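# Return the fallen case upright to the pallet

## Task

A pallet near the +y end of the track holds five closed cases standing lid up in a grid of two rows by three spots; the sixth case lies on its side on the floor next to the track, a few metres toward -y. Put that case into the vacant spot standing lid up (the lid is the taped face, and the side arrows point up), while the other five remain standing in their rows. If the spot can't be reached, the fallback is to leave it lid up anyway: on the pallet is preferred, then the floor or the table. cam_pallet_north views the -y end of the track and cam_pallet_south the +y end, and +y runs roughly rightward in both. Lifting the case off the floor is allowed if it ends lid up. At the end the tools must have released it and moved away, and nothing may rely on the robot to stay in place.

## Robot and tools

Robot: two arms, left_arm and right_arm, each on its own carriage on one shared track along y at x = 0 (y = 0 mid-track). left_rail carries left_arm on the +y half (position_m 0.6 to 3 m); right_rail carries right_arm on the -y half (-3 to -0.6 m). Each arm base sits at x = 0, y = its carriage position, z = 0.04 m, facing +x. Each arm ends in a vacuum tool with four cups in two channels: a (cups at y = -104.5 mm) and b (y = +104.5 mm), each channel's cups at x = -62 and +62 mm from the cup point; the rims span 227 mm in x and 312 mm in y. Cups point along the cup point's +z.

Scene frame (used in results): table top is z = 0, +z up, +x where the arms face, +y to their left. The table starts at x = 0.50 and exists only for y between -0.90 and 0.90; elsewhere the floor is at z = -0.53. Arm names are not image sides. Printed cup point positions may be off, more so at long reach.

Tool execute_actions takes {"actions": [...]}, each action an object with optional "rows", "steps", "until" and device keys. An empty list just returns state and images.
- rows: up to 15 rows, one per control step (1/30 s). Each row is a single list of 16 numbers in [-1, 1] covering both arms: left dx, dy, dz, rx, ry, rz, suction_a, suction_b, then right dx, dy, dz, rx, ry, rz, suction_a, suction_b. Always send all 16 even if one arm is idle.
- dx..rz are an offset target, not a pose: measured in the cup point's own axes, relative to the cup point pose at the start of the action (for a call's first action, the last reported pose). Each row is measured from that same start, not from the previous row. Scale: 1.0 = 0.6 m for dx, dy, dz and 180 degrees for rx, ry, rz, which form one rotation vector. Each step the target is clamped to within 100 mm and 16 degrees of the measured pose; position wins over orientation if both can't be met.
- suction_a, suction_b: above 0.01 means on, 0 off; a channel keeps its last setting, so repeat values to keep them (0 is a real command).
- steps: 1 to 450, at least the row count, default 15. After the last row the arm keeps heading to the last row's target. If steps run out, the arm may stop short; send the remainder next.
- until: stops the action when all conditions hold, e.g. {"left_rail": {"position_status": ["!=", "moving"]}}, {"all": {"status": "ended"}} or {"any": {"status": "ended"}}. Numbers need a comparison (=, !=, <, <=, >, >=). It does not halt the arms.
- Device keys: {"left_rail": {"position_m": p, "speed_m_s": v}} (absolute carriage position in metres; speed 0.01 to 1 m/s, starts at 1, persists), or {"stop": true}. Any out-of-range value or unknown name rejects the whole call. Rows never drive carriages; a row sent during carriage travel adds that travel to the tool. Send position_m, wait with until on position_status, and only then make arm moves in scene coordinates. Carriages brake at 2 m/s2 (about 0.25 m from 1 m/s).

Tool zoom_image: camera (cam_high, cam_low, cam_pallet_north, cam_pallet_south, cam_left_wrist, cam_right_wrist) and region [x0, y0, x1, y1] in pixels, top-left origin, at most 504x504. Image sizes: wrist cameras 616x616, others 896x504.

Tool finished_scene: {"scene": n} with the current scene number; irreversible. Replying without a tool call also ends things.

Results: per arm end_effector_position (m), end_effector_quat_wxyz, velocities; Hand target (where the controller drives the cup point); Joint positions/velocities (rail, shoulder pan, shoulder lift, elbow, wrist 1-3); Wrist force/torque in tool axes (offset up to ~10 N, noise, saturates ~200 N; "no reading" is fine); suction_measured_a/b (0 to 1; airtight settles at 0.83+, cardboard leaks lower; takes up to ~1.3 s); part_present_a/b (1 above 0.09, 0 below 0.07). Carriage lines: position_m, position_status (moving, done, contact_stop, time_out, stopped, stopped_with_arm, stopped_for_other_arm), position_answer (taken/not_taken). "pose unreachable" means the clearance check altered or blocked that arm's command; it is stricter while carriages move. After stopped_with_arm, send followable rows then resend position_m. After stopped_for_other_arm, move an arm away from the other, wait 30 steps, resend.

Gripping: press both cups of a channel fully onto a flat smooth face, away from edges, tape seams or gaps; if one cup of a pair leaks, the pair holds nothing. Each sealed cup pulls ~381 N at reading 0.7. Cups compress up to 21 mm. While part_present is 1 the controller assumes an 11.5 kg load. To release: lower in tiny steps until contact, then in one action switch both channels off and back the tool straight away. Don't switch suction off while pressing still. A cup sealed on the table pins the tool; turn it off.

Avoid: jerky starts (ramp offsets about 0.01 per row), fast or off-center carries, both tools pulling on one object, arms or held objects touching the other arm, contact torque at joint limits (pan/lift 664, elbow 389, wrists 96.3 N m) or 400 N outside force (each stops the arm 10 s), knocking cases over or out of the work area, and ending while anything still depends on the tool.

Each tool is called after "Call:" by a JSON object that holds its "method" and its "body", one argument or row to a line.

## Session

Call:
{"method": "execute_actions", "body": {
  "actions": []
}}

Scene clock: 0.00 s.
left_arm: end_effector_position=(+0.8499, +0.8023, +0.4415) suction_measured_a=0.00 part_present_a=0 suction_measured_b=0.00 part_present_b=0 end_effector_quat_wxyz=(+0.001, +0.000, +1.000, -0.001) end_effector_velocity=(-0.000, +0.000, +0.000) end_effector_angular_velocity=(+0.000, -0.000, +0.000) | right_arm: end_effector_position=(+0.8497, -2.2418, +0.4413) suction_measured_a=0.00 part_present_a=0 suction_measured_b=0.00 part_present_b=0 end_effector_quat_wxyz=(+0.001, -0.000, +1.000, -0.000) end_effector_velocity=(+0.000, -0.000, -0.000) end_effector_angular_velocity=(+0.000, +0.000, -0.000)
Joint positions: left_arm=[ 0.803 -0.24  -1.5    2.091 -2.165 -1.572  1.331] | right_arm=[-2.243 -0.238 -1.5    2.092 -2.165 -1.571  1.333]
Joint velocities: left_arm=[ 0.  0. -0.  0.  0.  0. -0.] | right_arm=[ 0. -0.  0. -0.  0.  0. -0.]
Wrist force (N, on the end effector, along its own x y z axes, offset not removed): no reading
Wrist torque (N m, same axes, about the end effector's origin, offset not removed): no reading
Hand target (left_arm): +0.850, +0.802, +0.442; +0.001, +0.000, +1.000, -0.001
Hand target (right_arm): +0.850, -2.242, +0.441; +0.001, -0.000, +1.000, -0.000
left_rail: position_m=0.803 position_m_goal=0.803 speed_m_s=1.00 position_status=done position_answer=taken refusals=0
right_rail: position_m=-2.243 position_m_goal=-2.243 speed_m_s=1.00 position_status=done position_answer=taken refusals=0

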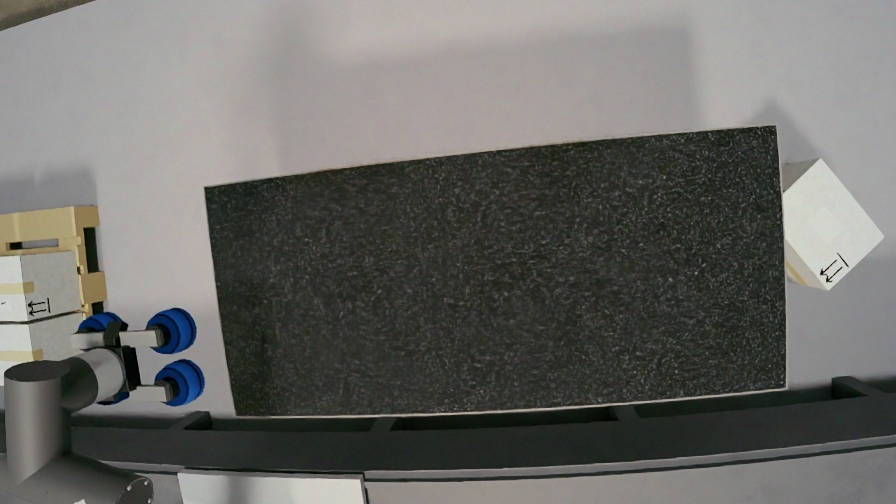

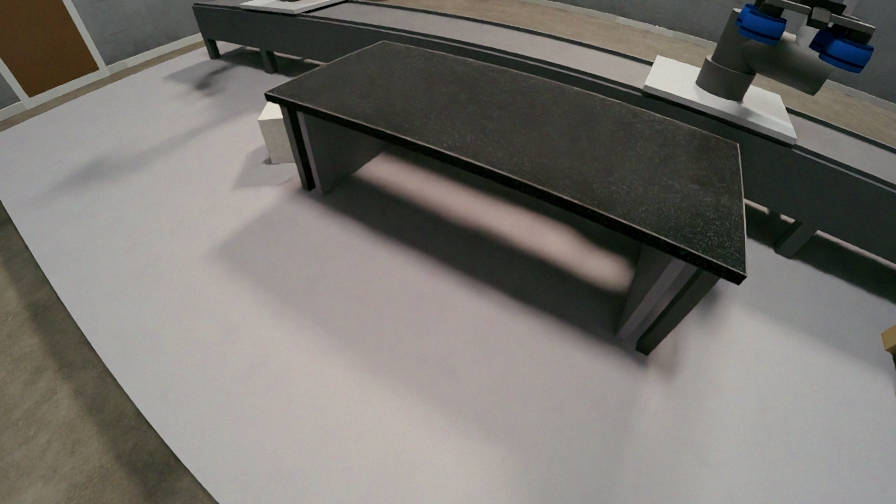

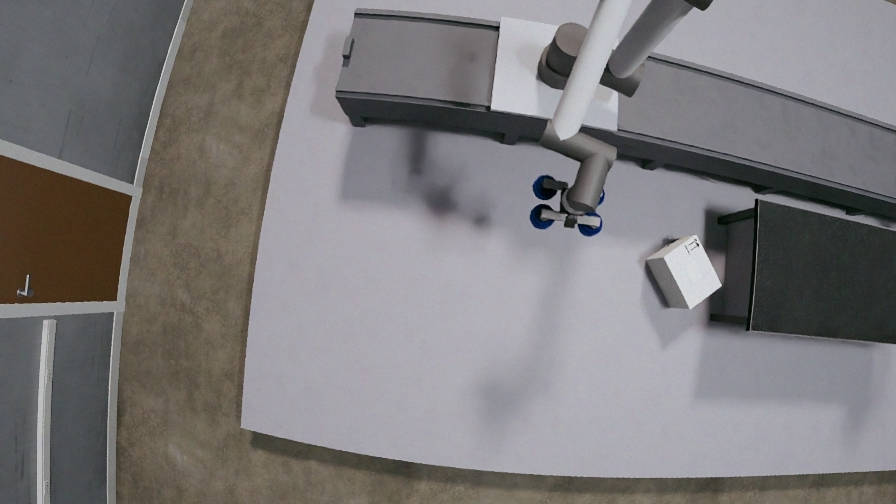

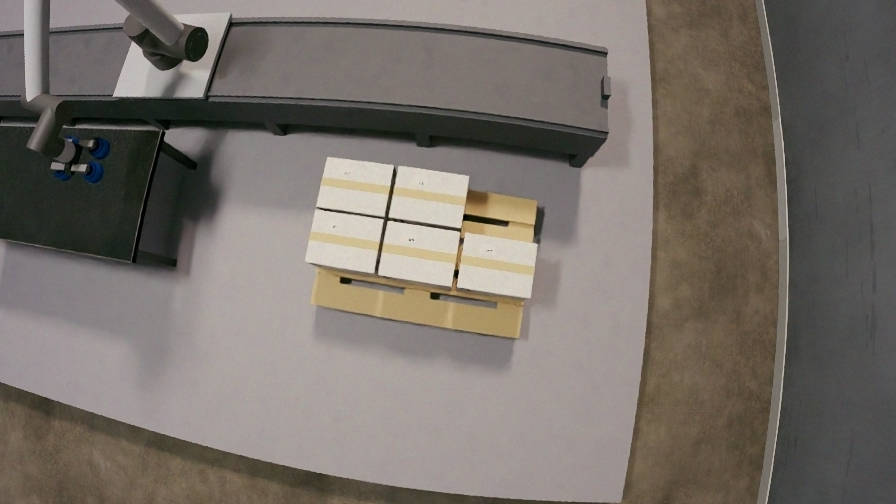

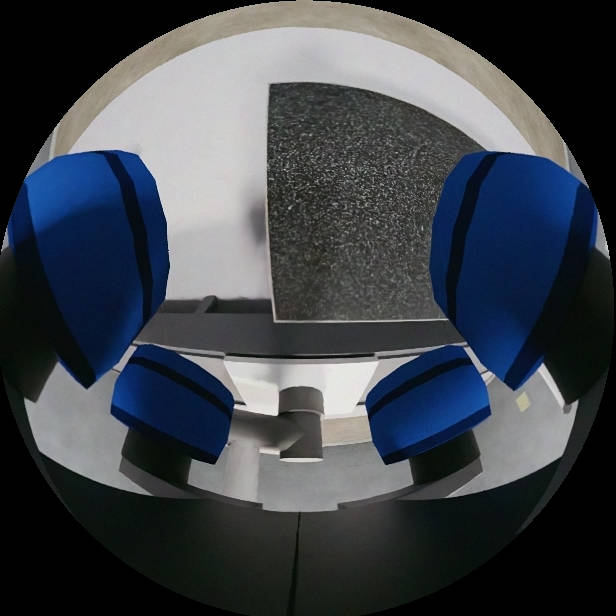

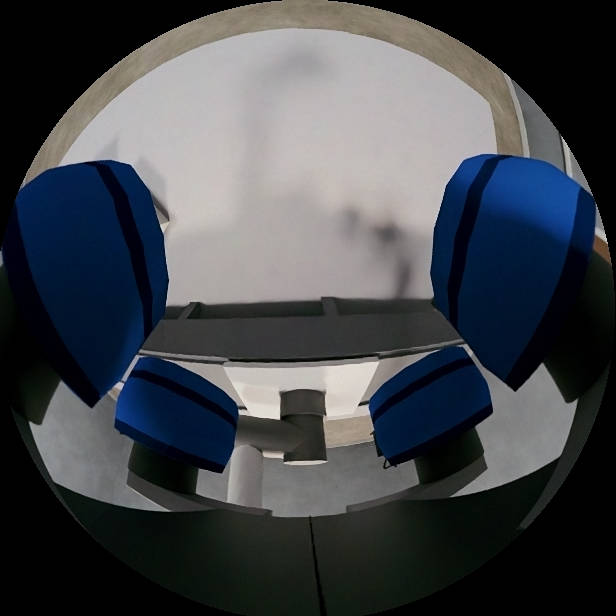

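Call:
{"method": "execute_actions", "body": {
  "actions": [
    {"right_rail":{"position_m":-2.05},"steps":60,"until":{"right_rail":{"position_status":["!=","moving"]}}},
    {"steps":35},
    {"rows":[[0,0,0,0,0,0,0,0,-0.167,1,0.5,0,0,0.278,0,0]],"steps":130},
    {"rows":[[0,0,0,0,0,0,0,0,0,0,0.35,0,0,0,0,0]],"steps":60}
  ]
}}

Call:
{"method": "zoom_image", "body": {
  "camera": "cam_pallet_north",
  "region": [560, 150, 860, 380]
}}

Scene clock: 18.17 s.
left_arm: end_effector_position=(+0.8499, +0.8023, +0.4415) suction_measured_a=0.00 part_present_a=0 suction_measured_b=0.00 part_present_b=0 end_effector_quat_wxyz=(+0.001, +0.000, +1.000, -0.001) end_effector_velocity=(+0.000, +0.000, -0.000) end_effector_angular_velocity=(+0.000, +0.000, +0.000) | right_arm: end_effector_position=(+0.9501, -1.4489, -0.0682) suction_measured_a=0.00 part_present_a=0 suction_measured_b=0.00 part_present_b=0 end_effector_quat_wxyz=(+0.001, +0.423, +0.906, +0.001) end_effector_velocity=(-0.000, +0.000, -0.000) end_effector_angular_velocity=(-0.000, +0.000, +0.000)
Joint positions: left_arm=[ 0.803 -0.24  -1.5    2.091 -2.165 -1.572  1.331] | right_arm=[-2.05   0.384 -0.764  1.874 -2.683 -1.571  2.829]
Joint velocities: left_arm=[ 0. -0.  0. -0.  0.  0. -0.] | right_arm=[ 0.  0.  0. -0. -0. -0. -0.]
Wrist force (N, on the end effector, along its own x y z axes, offset not removed): left_arm=[4.4 -2.5 -1.0] | right_arm=[-5.7 -5.4 6.5]
Wrist torque (N m, same axes, about the end effector's origin, offset not removed): left_arm=[-0.65 -0.67 -0.09] | right_arm=[-0.88 0.46 -0.25]
Hand target (left_arm): +0.850, +0.802, +0.442; +0.001, +0.000, +1.000, -0.001
Hand target (right_arm): +0.950, -1.449, -0.068; +0.001, +0.423, +0.906, +0.001
Off the commanded pose (left_arm): 0.000 m, 0 deg.
Off the commanded pose (right_arm): 0.000 m, 0 deg.
left_rail: position_m=0.803 position_m_goal=0.803 speed_m_s=1.00 position_status=done position_answer=taken refusals=0
right_rail: position_m=-2.050 position_m_goal=-2.050 speed_m_s=1.00 position_status=done position_answer=taken refusals=0

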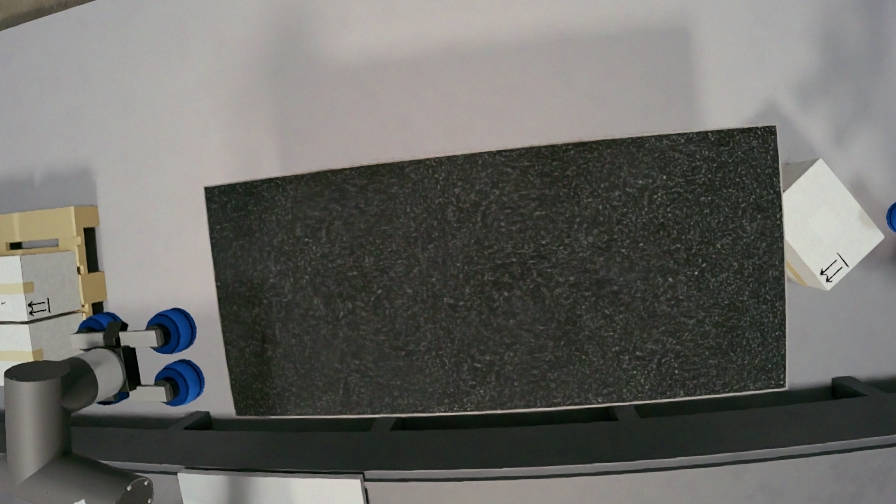

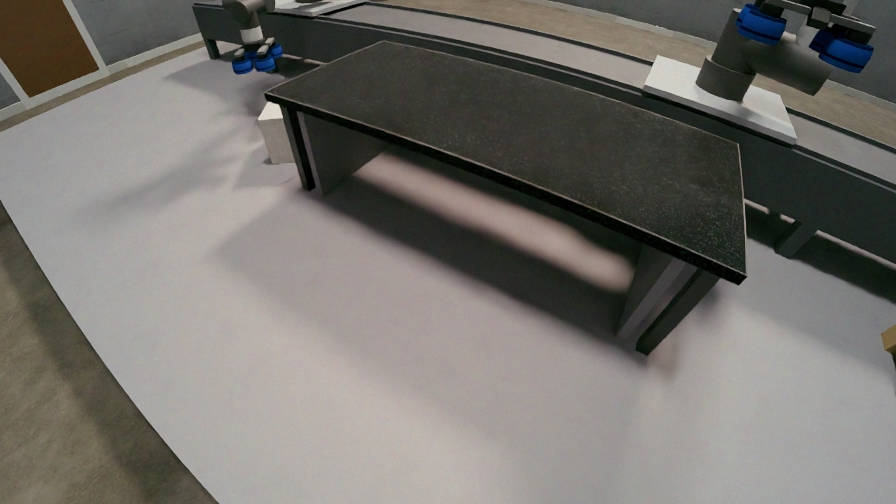

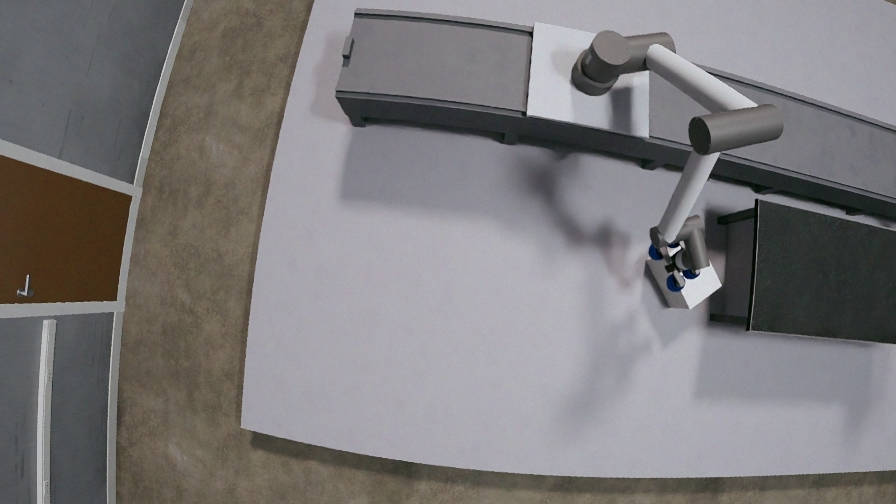

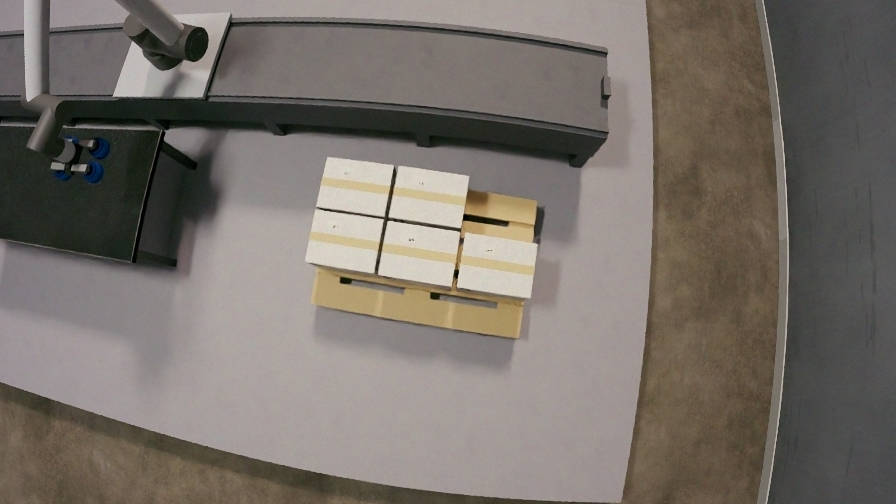

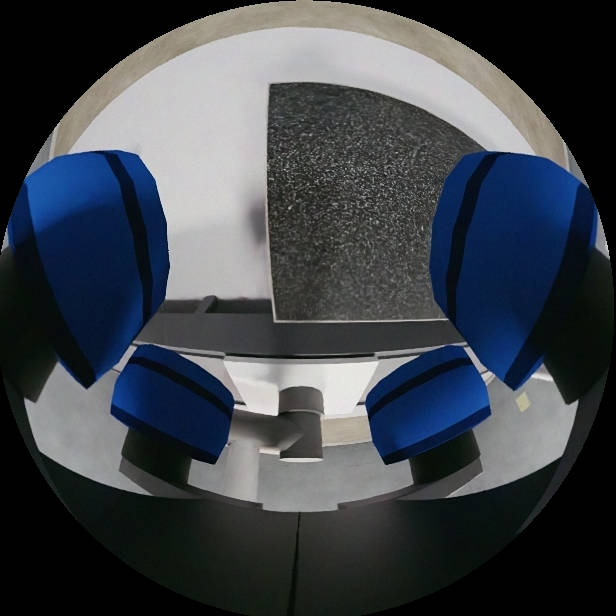

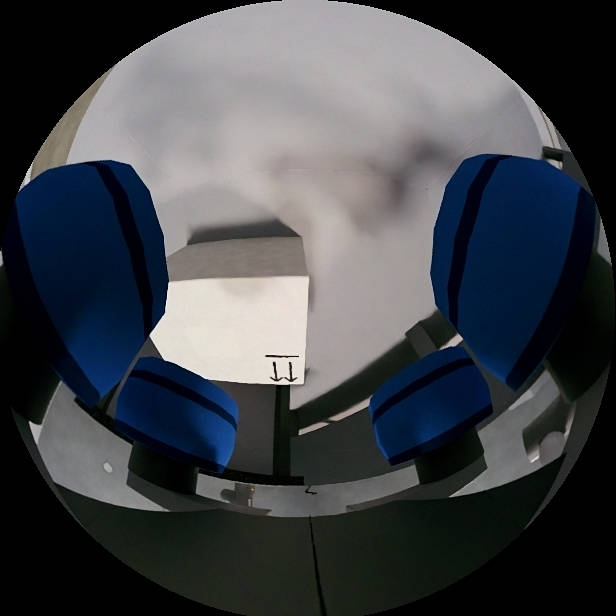

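Region (560, 150, 860, 380) of cam_pallet_north's 896x504 image, scaled by 1.680, with more detail than that image has; it fills the top 386 rows of this view, and the rest is white.

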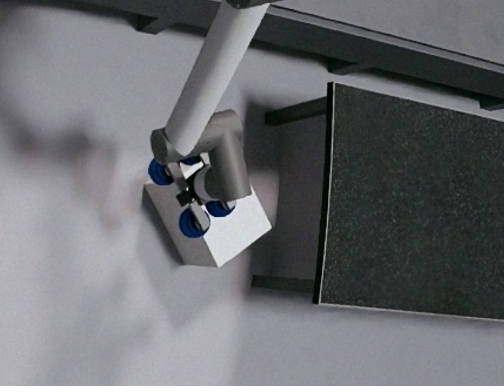

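Call:
{"method": "execute_actions", "body": {
  "actions": [
    {"rows":[[0,0,0,0,0,0,0,0,0.28,0.32,0,0,0,0,0,0]],"steps":70}
  ]
}}

Scene clock: 24.33 s.
left_arm: end_effector_position=(+0.8499, +0.8023, +0.4415) suction_measured_a=0.00 part_present_a=0 suction_measured_b=0.00 part_present_b=0 end_effector_quat_wxyz=(+0.001, +0.000, +1.000, -0.001) end_effector_velocity=(+0.000, -0.000, -0.000) end_effector_angular_velocity=(-0.000, +0.000, -0.000) | right_arm: end_effector_position=(+0.9891, -1.1968, -0.0679) suction_measured_a=0.00 part_present_a=0 suction_measured_b=0.00 part_present_b=0 end_effector_quat_wxyz=(+0.001, +0.423, +0.906, +0.001) end_effector_velocity=(-0.000, +0.000, -0.000) end_effector_angular_velocity=(-0.000, +0.000, +0.000)
Joint positions: left_arm=[ 0.803 -0.24  -1.5    2.091 -2.165 -1.572  1.331] | right_arm=[-2.05   0.557 -0.649  1.564 -2.487 -1.571  3.002]
Joint velocities: left_arm=[ 0. -0.  0. -0.  0. -0.  0.] | right_arm=[ 0.  0.  0. -0.  0.  0. -0.]
Wrist force (N, on the end effector, along its own x y z axes, offset not removed): left_arm=[0.1 -2.6 -1.3] | right_arm=[-4.1 -5.5 -4.7]
Wrist torque (N m, same axes, about the end effector's origin, offset not removed): left_arm=[-0.70 -0.07 -0.05] | right_arm=[-0.53 0.28 -0.34]
Hand target (left_arm): +0.850, +0.802, +0.442; +0.001, +0.000, +1.000, -0.001
Hand target (right_arm): +0.989, -1.197, -0.068; +0.001, +0.423, +0.906, +0.001
Off the commanded pose (left_arm): 0.000 m, 0 deg.
Off the commanded pose (right_arm): 0.000 m, 0 deg.
left_rail: position_m=0.803 position_m_goal=0.803 speed_m_s=1.00 position_status=done position_answer=taken refusals=0
right_rail: position_m=-2.050 position_m_goal=-2.050 speed_m_s=1.00 position_status=done position_answer=taken refusals=0

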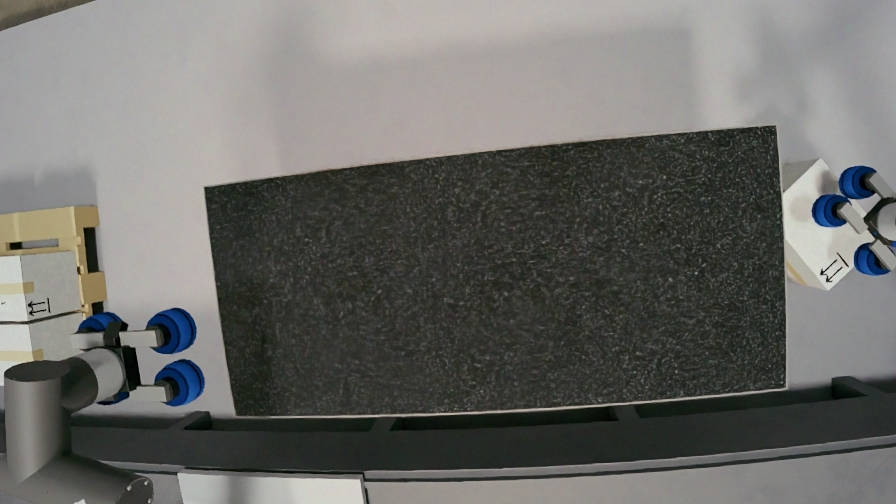

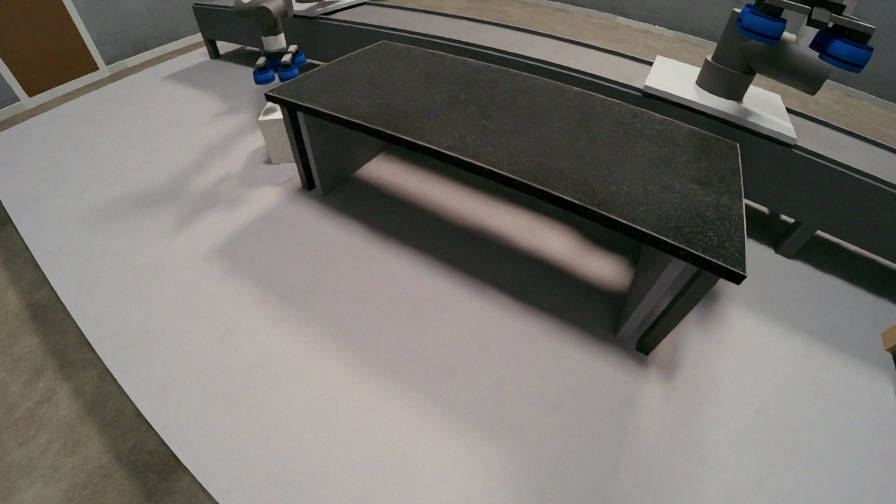

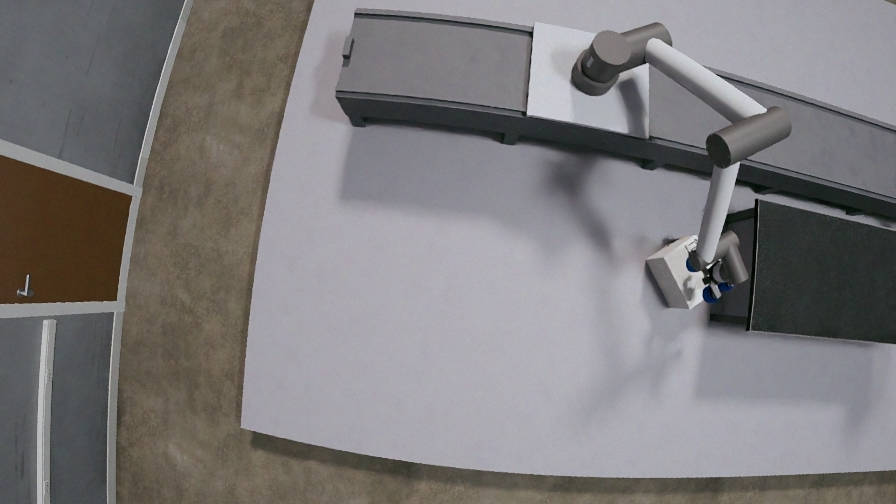

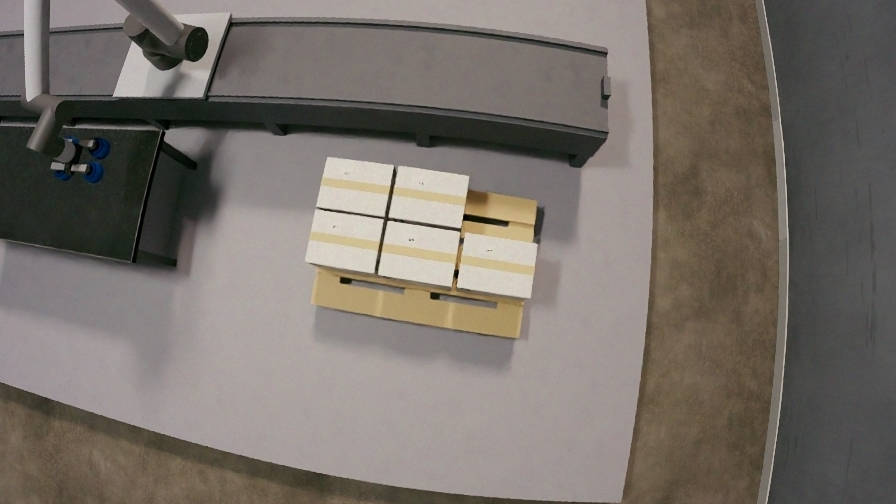

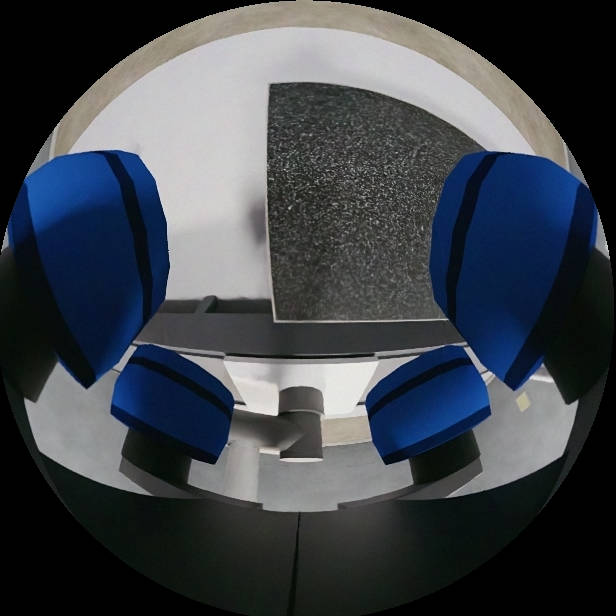

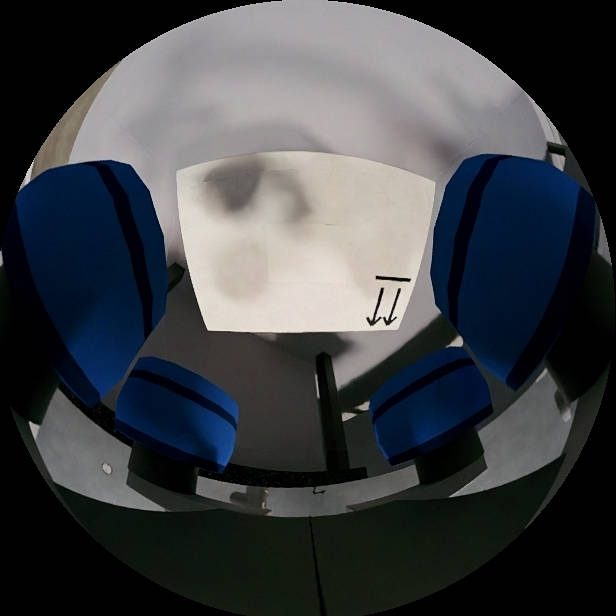

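Call:
{"method": "execute_actions", "body": {
  "actions": [
    {"rows":[[0,0,0,0,0,0,0,0,0,0,0.2,0,0,0,0,0]],"steps":35},
    {"rows":[[0,0,0,0,0,0,0,0,0,0,0.03,0,0,0,1,1],[0,0,0,0,0,0,0,0,0,0,0.06,0,0,0,1,1],[0,0,0,0,0,0,0,0,0,0,0.09,0,0,0,1,1],[0,0,0,0,0,0,0,0,0,0,0.125,0,0,0,1,1]],"steps":60}
  ]
}}

Scene clock: 32.93 s.
left_arm: end_effector_position=(+0.8499, +0.8023, +0.4415) suction_measured_a=0.00 part_present_a=0 suction_measured_b=0.00 part_present_b=0 end_effector_quat_wxyz=(+0.001, +0.000, +1.000, -0.001) end_effector_velocity=(+0.000, -0.000, -0.000) end_effector_angular_velocity=(+0.000, +0.000, +0.000) | right_arm: end_effector_position=(+0.9894, -1.1966, -0.2628) suction_measured_a=0.94 part_present_a=1 suction_measured_b=0.94 part_present_b=1 end_effector_quat_wxyz=(+0.001, +0.423, +0.906, +0.001) end_effector_velocity=(-0.000, -0.000, -0.000) end_effector_angular_velocity=(-0.000, +0.000, -0.000)
Joint positions: left_arm=[ 0.803 -0.24  -1.5    2.091 -2.165 -1.572  1.331] | right_arm=[-2.05   0.557 -0.46   1.516 -2.628 -1.571  3.002]
Joint velocities: left_arm=[ 0. -0.  0. -0.  0.  0. -0.] | right_arm=[ 0. -0.  0.  0. -0.  0.  0.]
Wrist force (N, on the end effector, along its own x y z axes, offset not removed): left_arm=[0.5 -1.5 -1.6] | right_arm=[-6.1 -7.5 -36.4]
Wrist torque (N m, same axes, about the end effector's origin, offset not removed): left_arm=[-0.52 -0.06 -0.13] | right_arm=[-3.84 0.37 -0.23]
Hand target (left_arm): +0.850, +0.802, +0.442; +0.001, +0.000, +1.000, -0.001
Hand target (right_arm): +0.989, -1.197, -0.263; +0.001, +0.423, +0.906, +0.001
Off the commanded pose (left_arm): 0.000 m, 0 deg.
Off the commanded pose (right_arm): 0.000 m, 0 deg.
left_rail: position_m=0.803 position_m_goal=0.803 speed_m_s=1.00 position_status=done position_answer=taken refusals=0
right_rail: position_m=-2.050 position_m_goal=-2.050 speed_m_s=1.00 position_status=done position_answer=taken refusals=0

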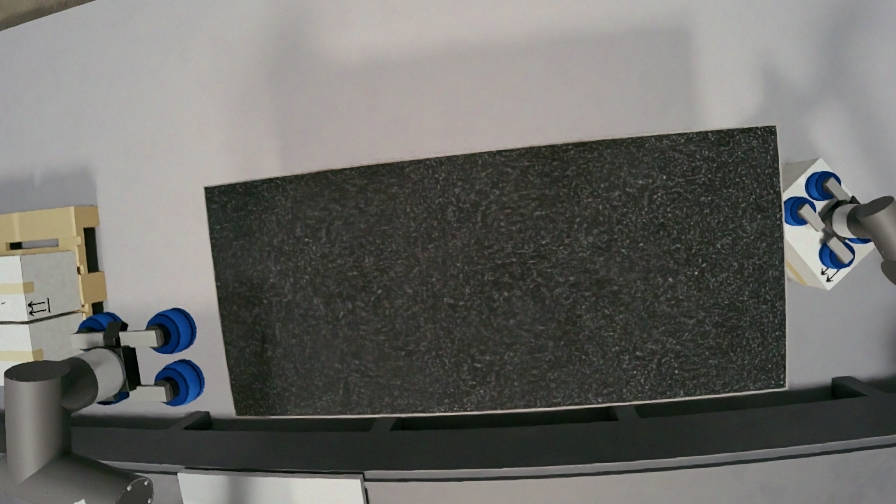

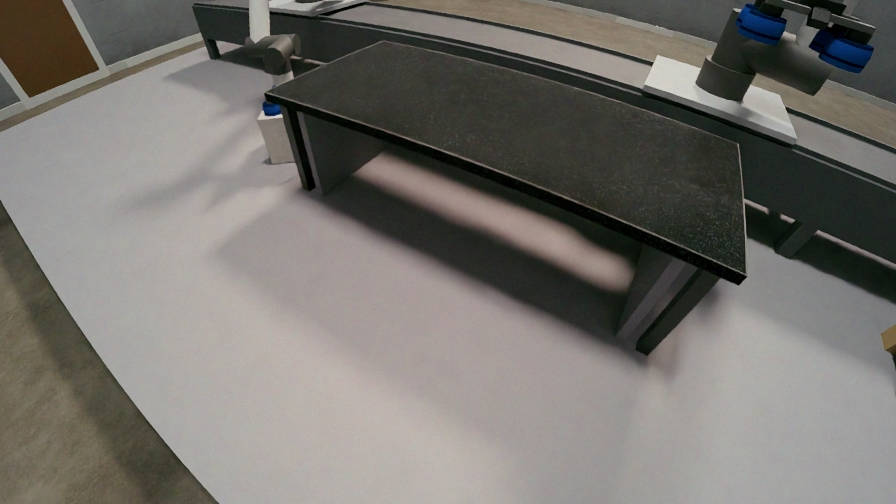

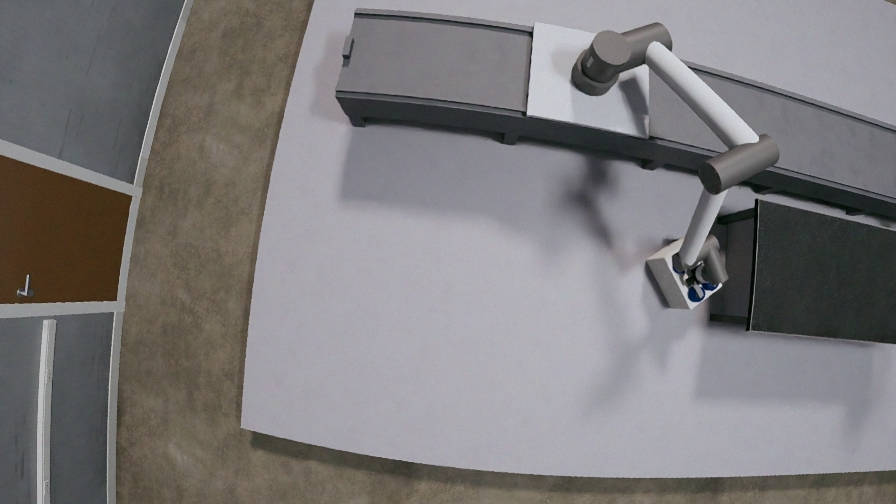

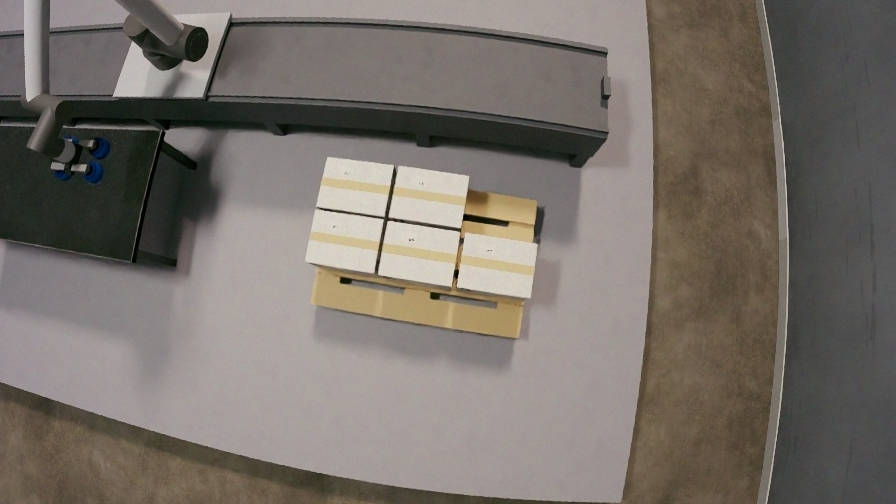

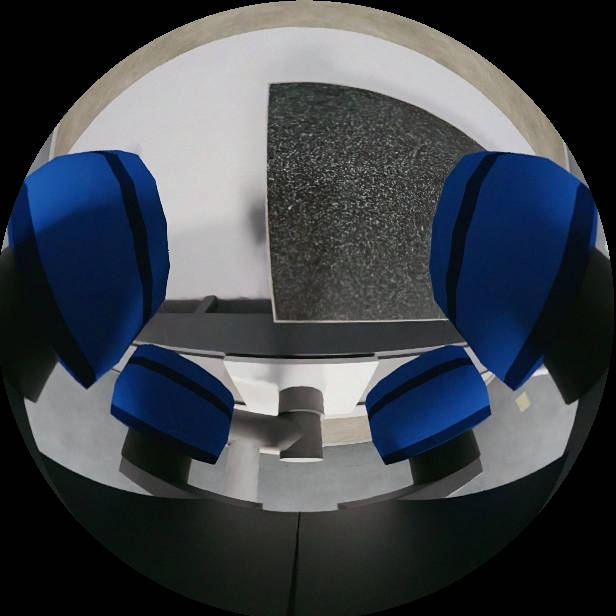

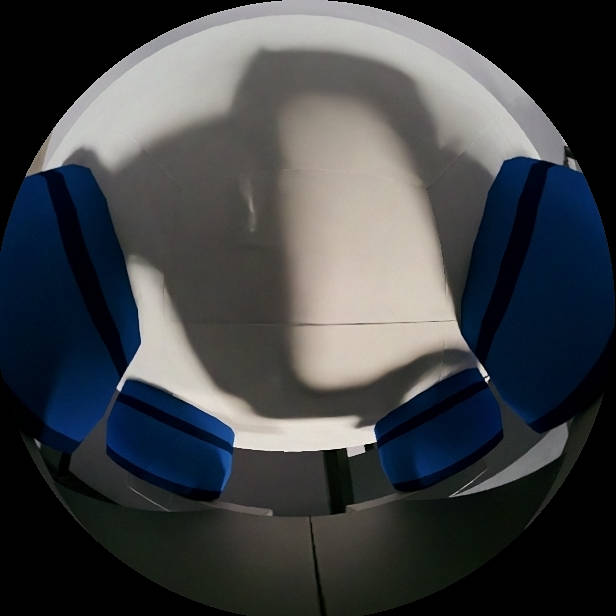

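Call:
{"method": "execute_actions", "body": {
  "actions": [
    {"rows":[[0,0,0,0,0,0,0,0,0,0,-0.02,0,0,0,1,1],[0,0,0,0,0,0,0,0,-0.05,-0.04,-0.05,0,0,0,1,1],[0,0,0,0,0,0,0,0,-0.12,-0.1,-0.07,0,0,0,1,1],[0,0,0,0,0,0,0,0,-0.2,-0.17,-0.1,0,0,0,1,1],[0,0,0,0,0,0,0,0,-0.25,-0.215,-0.12,0,0,0,1,1]],"steps":45},
    {"rows":[[0,0,0,0,0,0,0,0,0,0,-0.1,0,0,0,1,1],[0,0,0,0,0,0,0,0,0,0,-0.25,0,0,0,1,1],[0,0,0,0,0,0,0,0,0,0,-0.5,0,0,0,1,1],[0,0,0,0,0,0,0,0,0,0,-1,0,0,0,1,1]],"steps":100},
    {"rows":[[0,0,0,0,0,0,0,0,0.12,-0.14,-0.07,0,0,0.722,1,1]],"steps":130},
    {"rows":[[0,0,0,0,0,0,0,0,0,0,0,0,0.05,0,1,1],[0,0,0,0,0,0,0,0,0,0,0,0,0.1,0,1,1],[0,0,0,0,0,0,0,0,0,0,0,0,0.15,0,1,1],[0,0,0,0,0,0,0,0,0,0,0,0,0.2,0,1,1],[0,0,0,0,0,0,0,0,0,0,0,0,0.3,0,1,1],[0,0,0,0,0,0,0,0,0,0,0,0,0.5,0,1,1]],"steps":150}
  ]
}}

Scene clock: 62.87 s.
left_arm: end_effector_position=(+0.8499, +0.8023, +0.4415) suction_measured_a=0.00 part_present_a=0 suction_measured_b=0.00 part_present_b=0 end_effector_quat_wxyz=(+0.001, +0.000, +1.000, -0.001) end_effector_velocity=(-0.000, +0.000, +0.000) end_effector_angular_velocity=(+0.000, -0.000, +0.000) | right_arm: end_effector_position=(+0.8753, -1.3938, +0.4509) suction_measured_a=0.94 part_present_a=1 suction_measured_b=0.94 part_present_b=1 end_effector_quat_wxyz=(-0.001, +0.707, -0.000, +0.708) end_effector_velocity=(-0.000, -0.000, +0.000) end_effector_angular_velocity=(+0.000, -0.000, +0.000)
Joint positions: left_arm=[ 0.803 -0.24  -1.5    2.091 -2.165 -1.572  1.331] | right_arm=[-2.05   0.61  -0.893  2.014 -4.265 -2.18   4.713]
Joint velocities: left_arm=[ 0. -0. -0.  0.  0.  0. -0.] | right_arm=[ 0. -0. -0. -0. -0.  0.  0.]
Wrist force (N, on the end effector, along its own x y z axes, offset not removed): left_arm=[3.2 1.7 -2.0] | right_arm=[35.2 -8.2 -1.1]
Wrist torque (N m, same axes, about the end effector's origin, offset not removed): left_arm=[-0.11 -0.45 0.00] | right_arm=[-1.53 5.21 -2.56]
Hand target (left_arm): +0.850, +0.802, +0.442; +0.001, +0.000, +1.000, -0.001
Hand target (right_arm): +0.875, -1.394, +0.451; -0.001, +0.707, -0.000, +0.708
Off the commanded pose (left_arm): 0.000 m, 0 deg.
Off the commanded pose (right_arm): 0.000 m, 0 deg.
left_rail: position_m=0.803 position_m_goal=0.803 speed_m_s=1.00 position_status=done position_answer=taken refusals=0
right_rail: position_m=-2.050 position_m_goal=-2.050 speed_m_s=1.00 position_status=done position_answer=taken refusals=0

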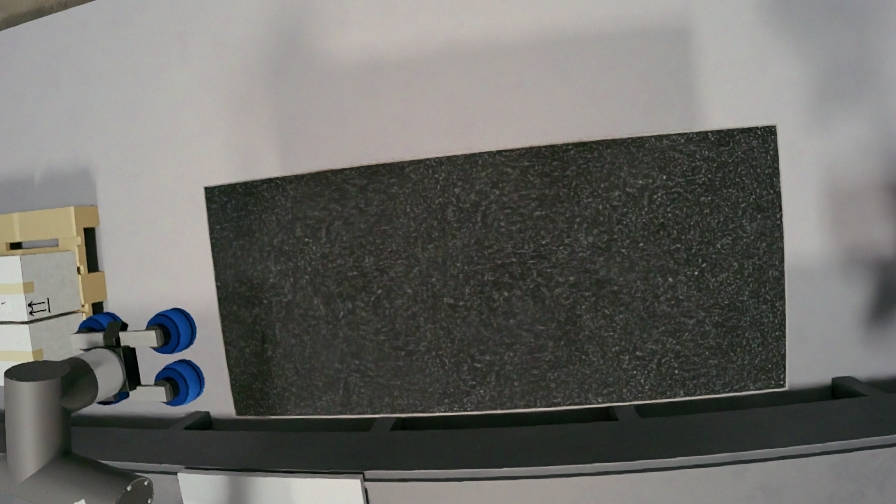

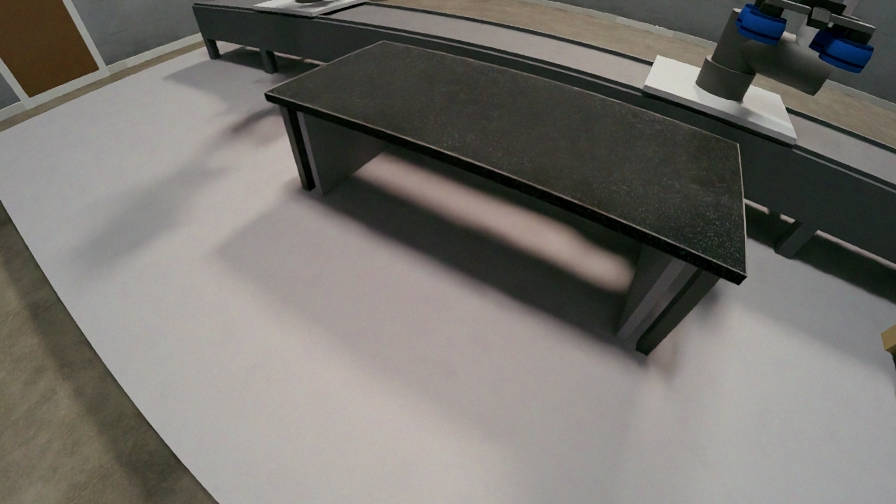

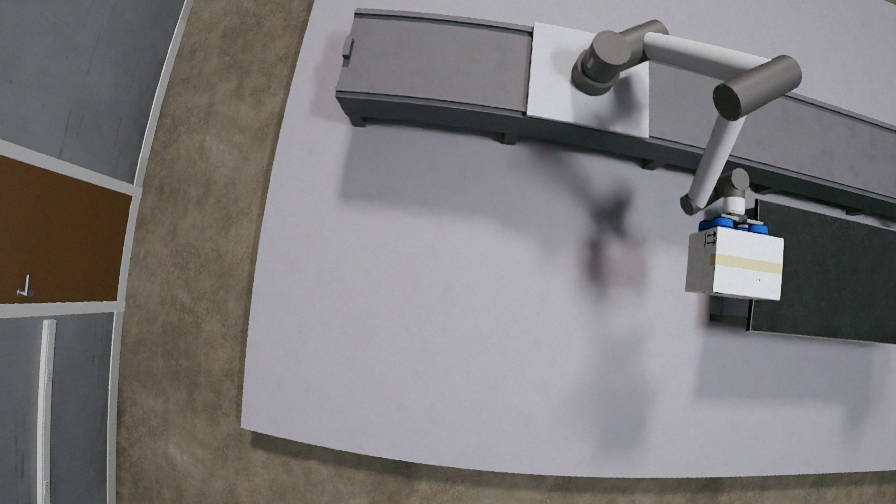

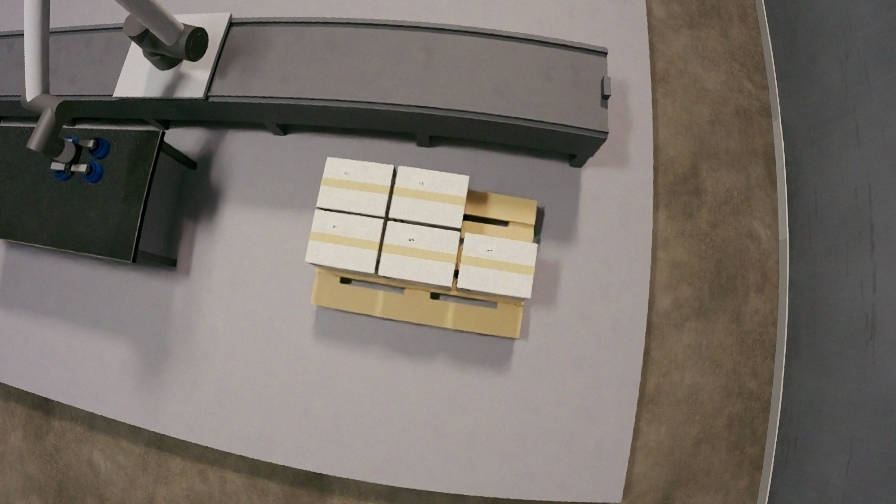

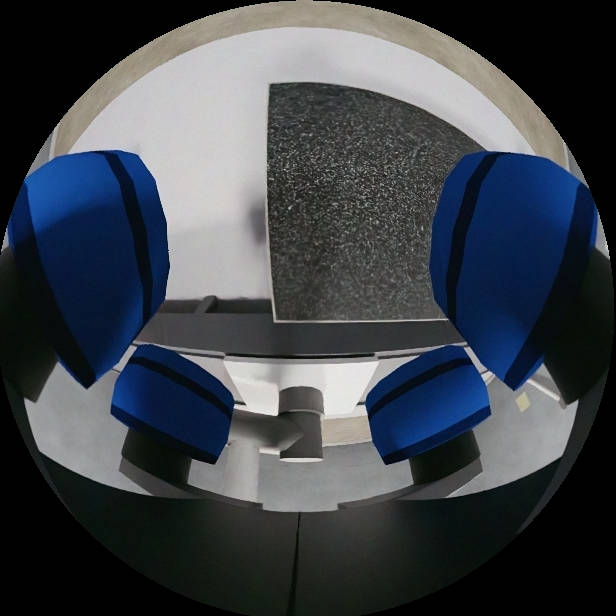

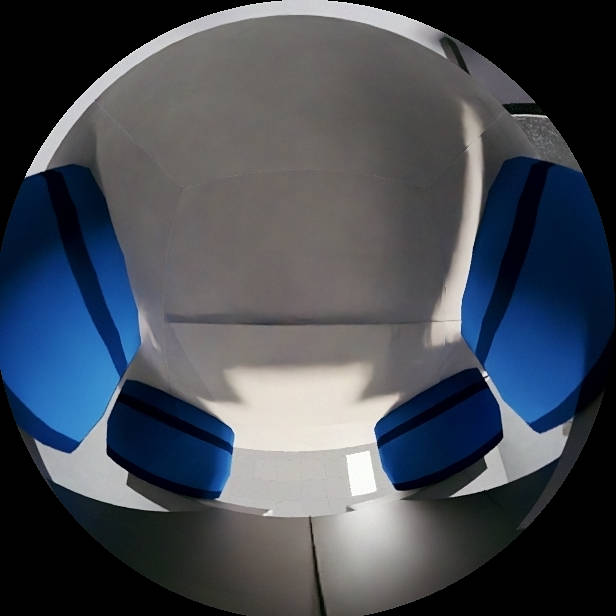

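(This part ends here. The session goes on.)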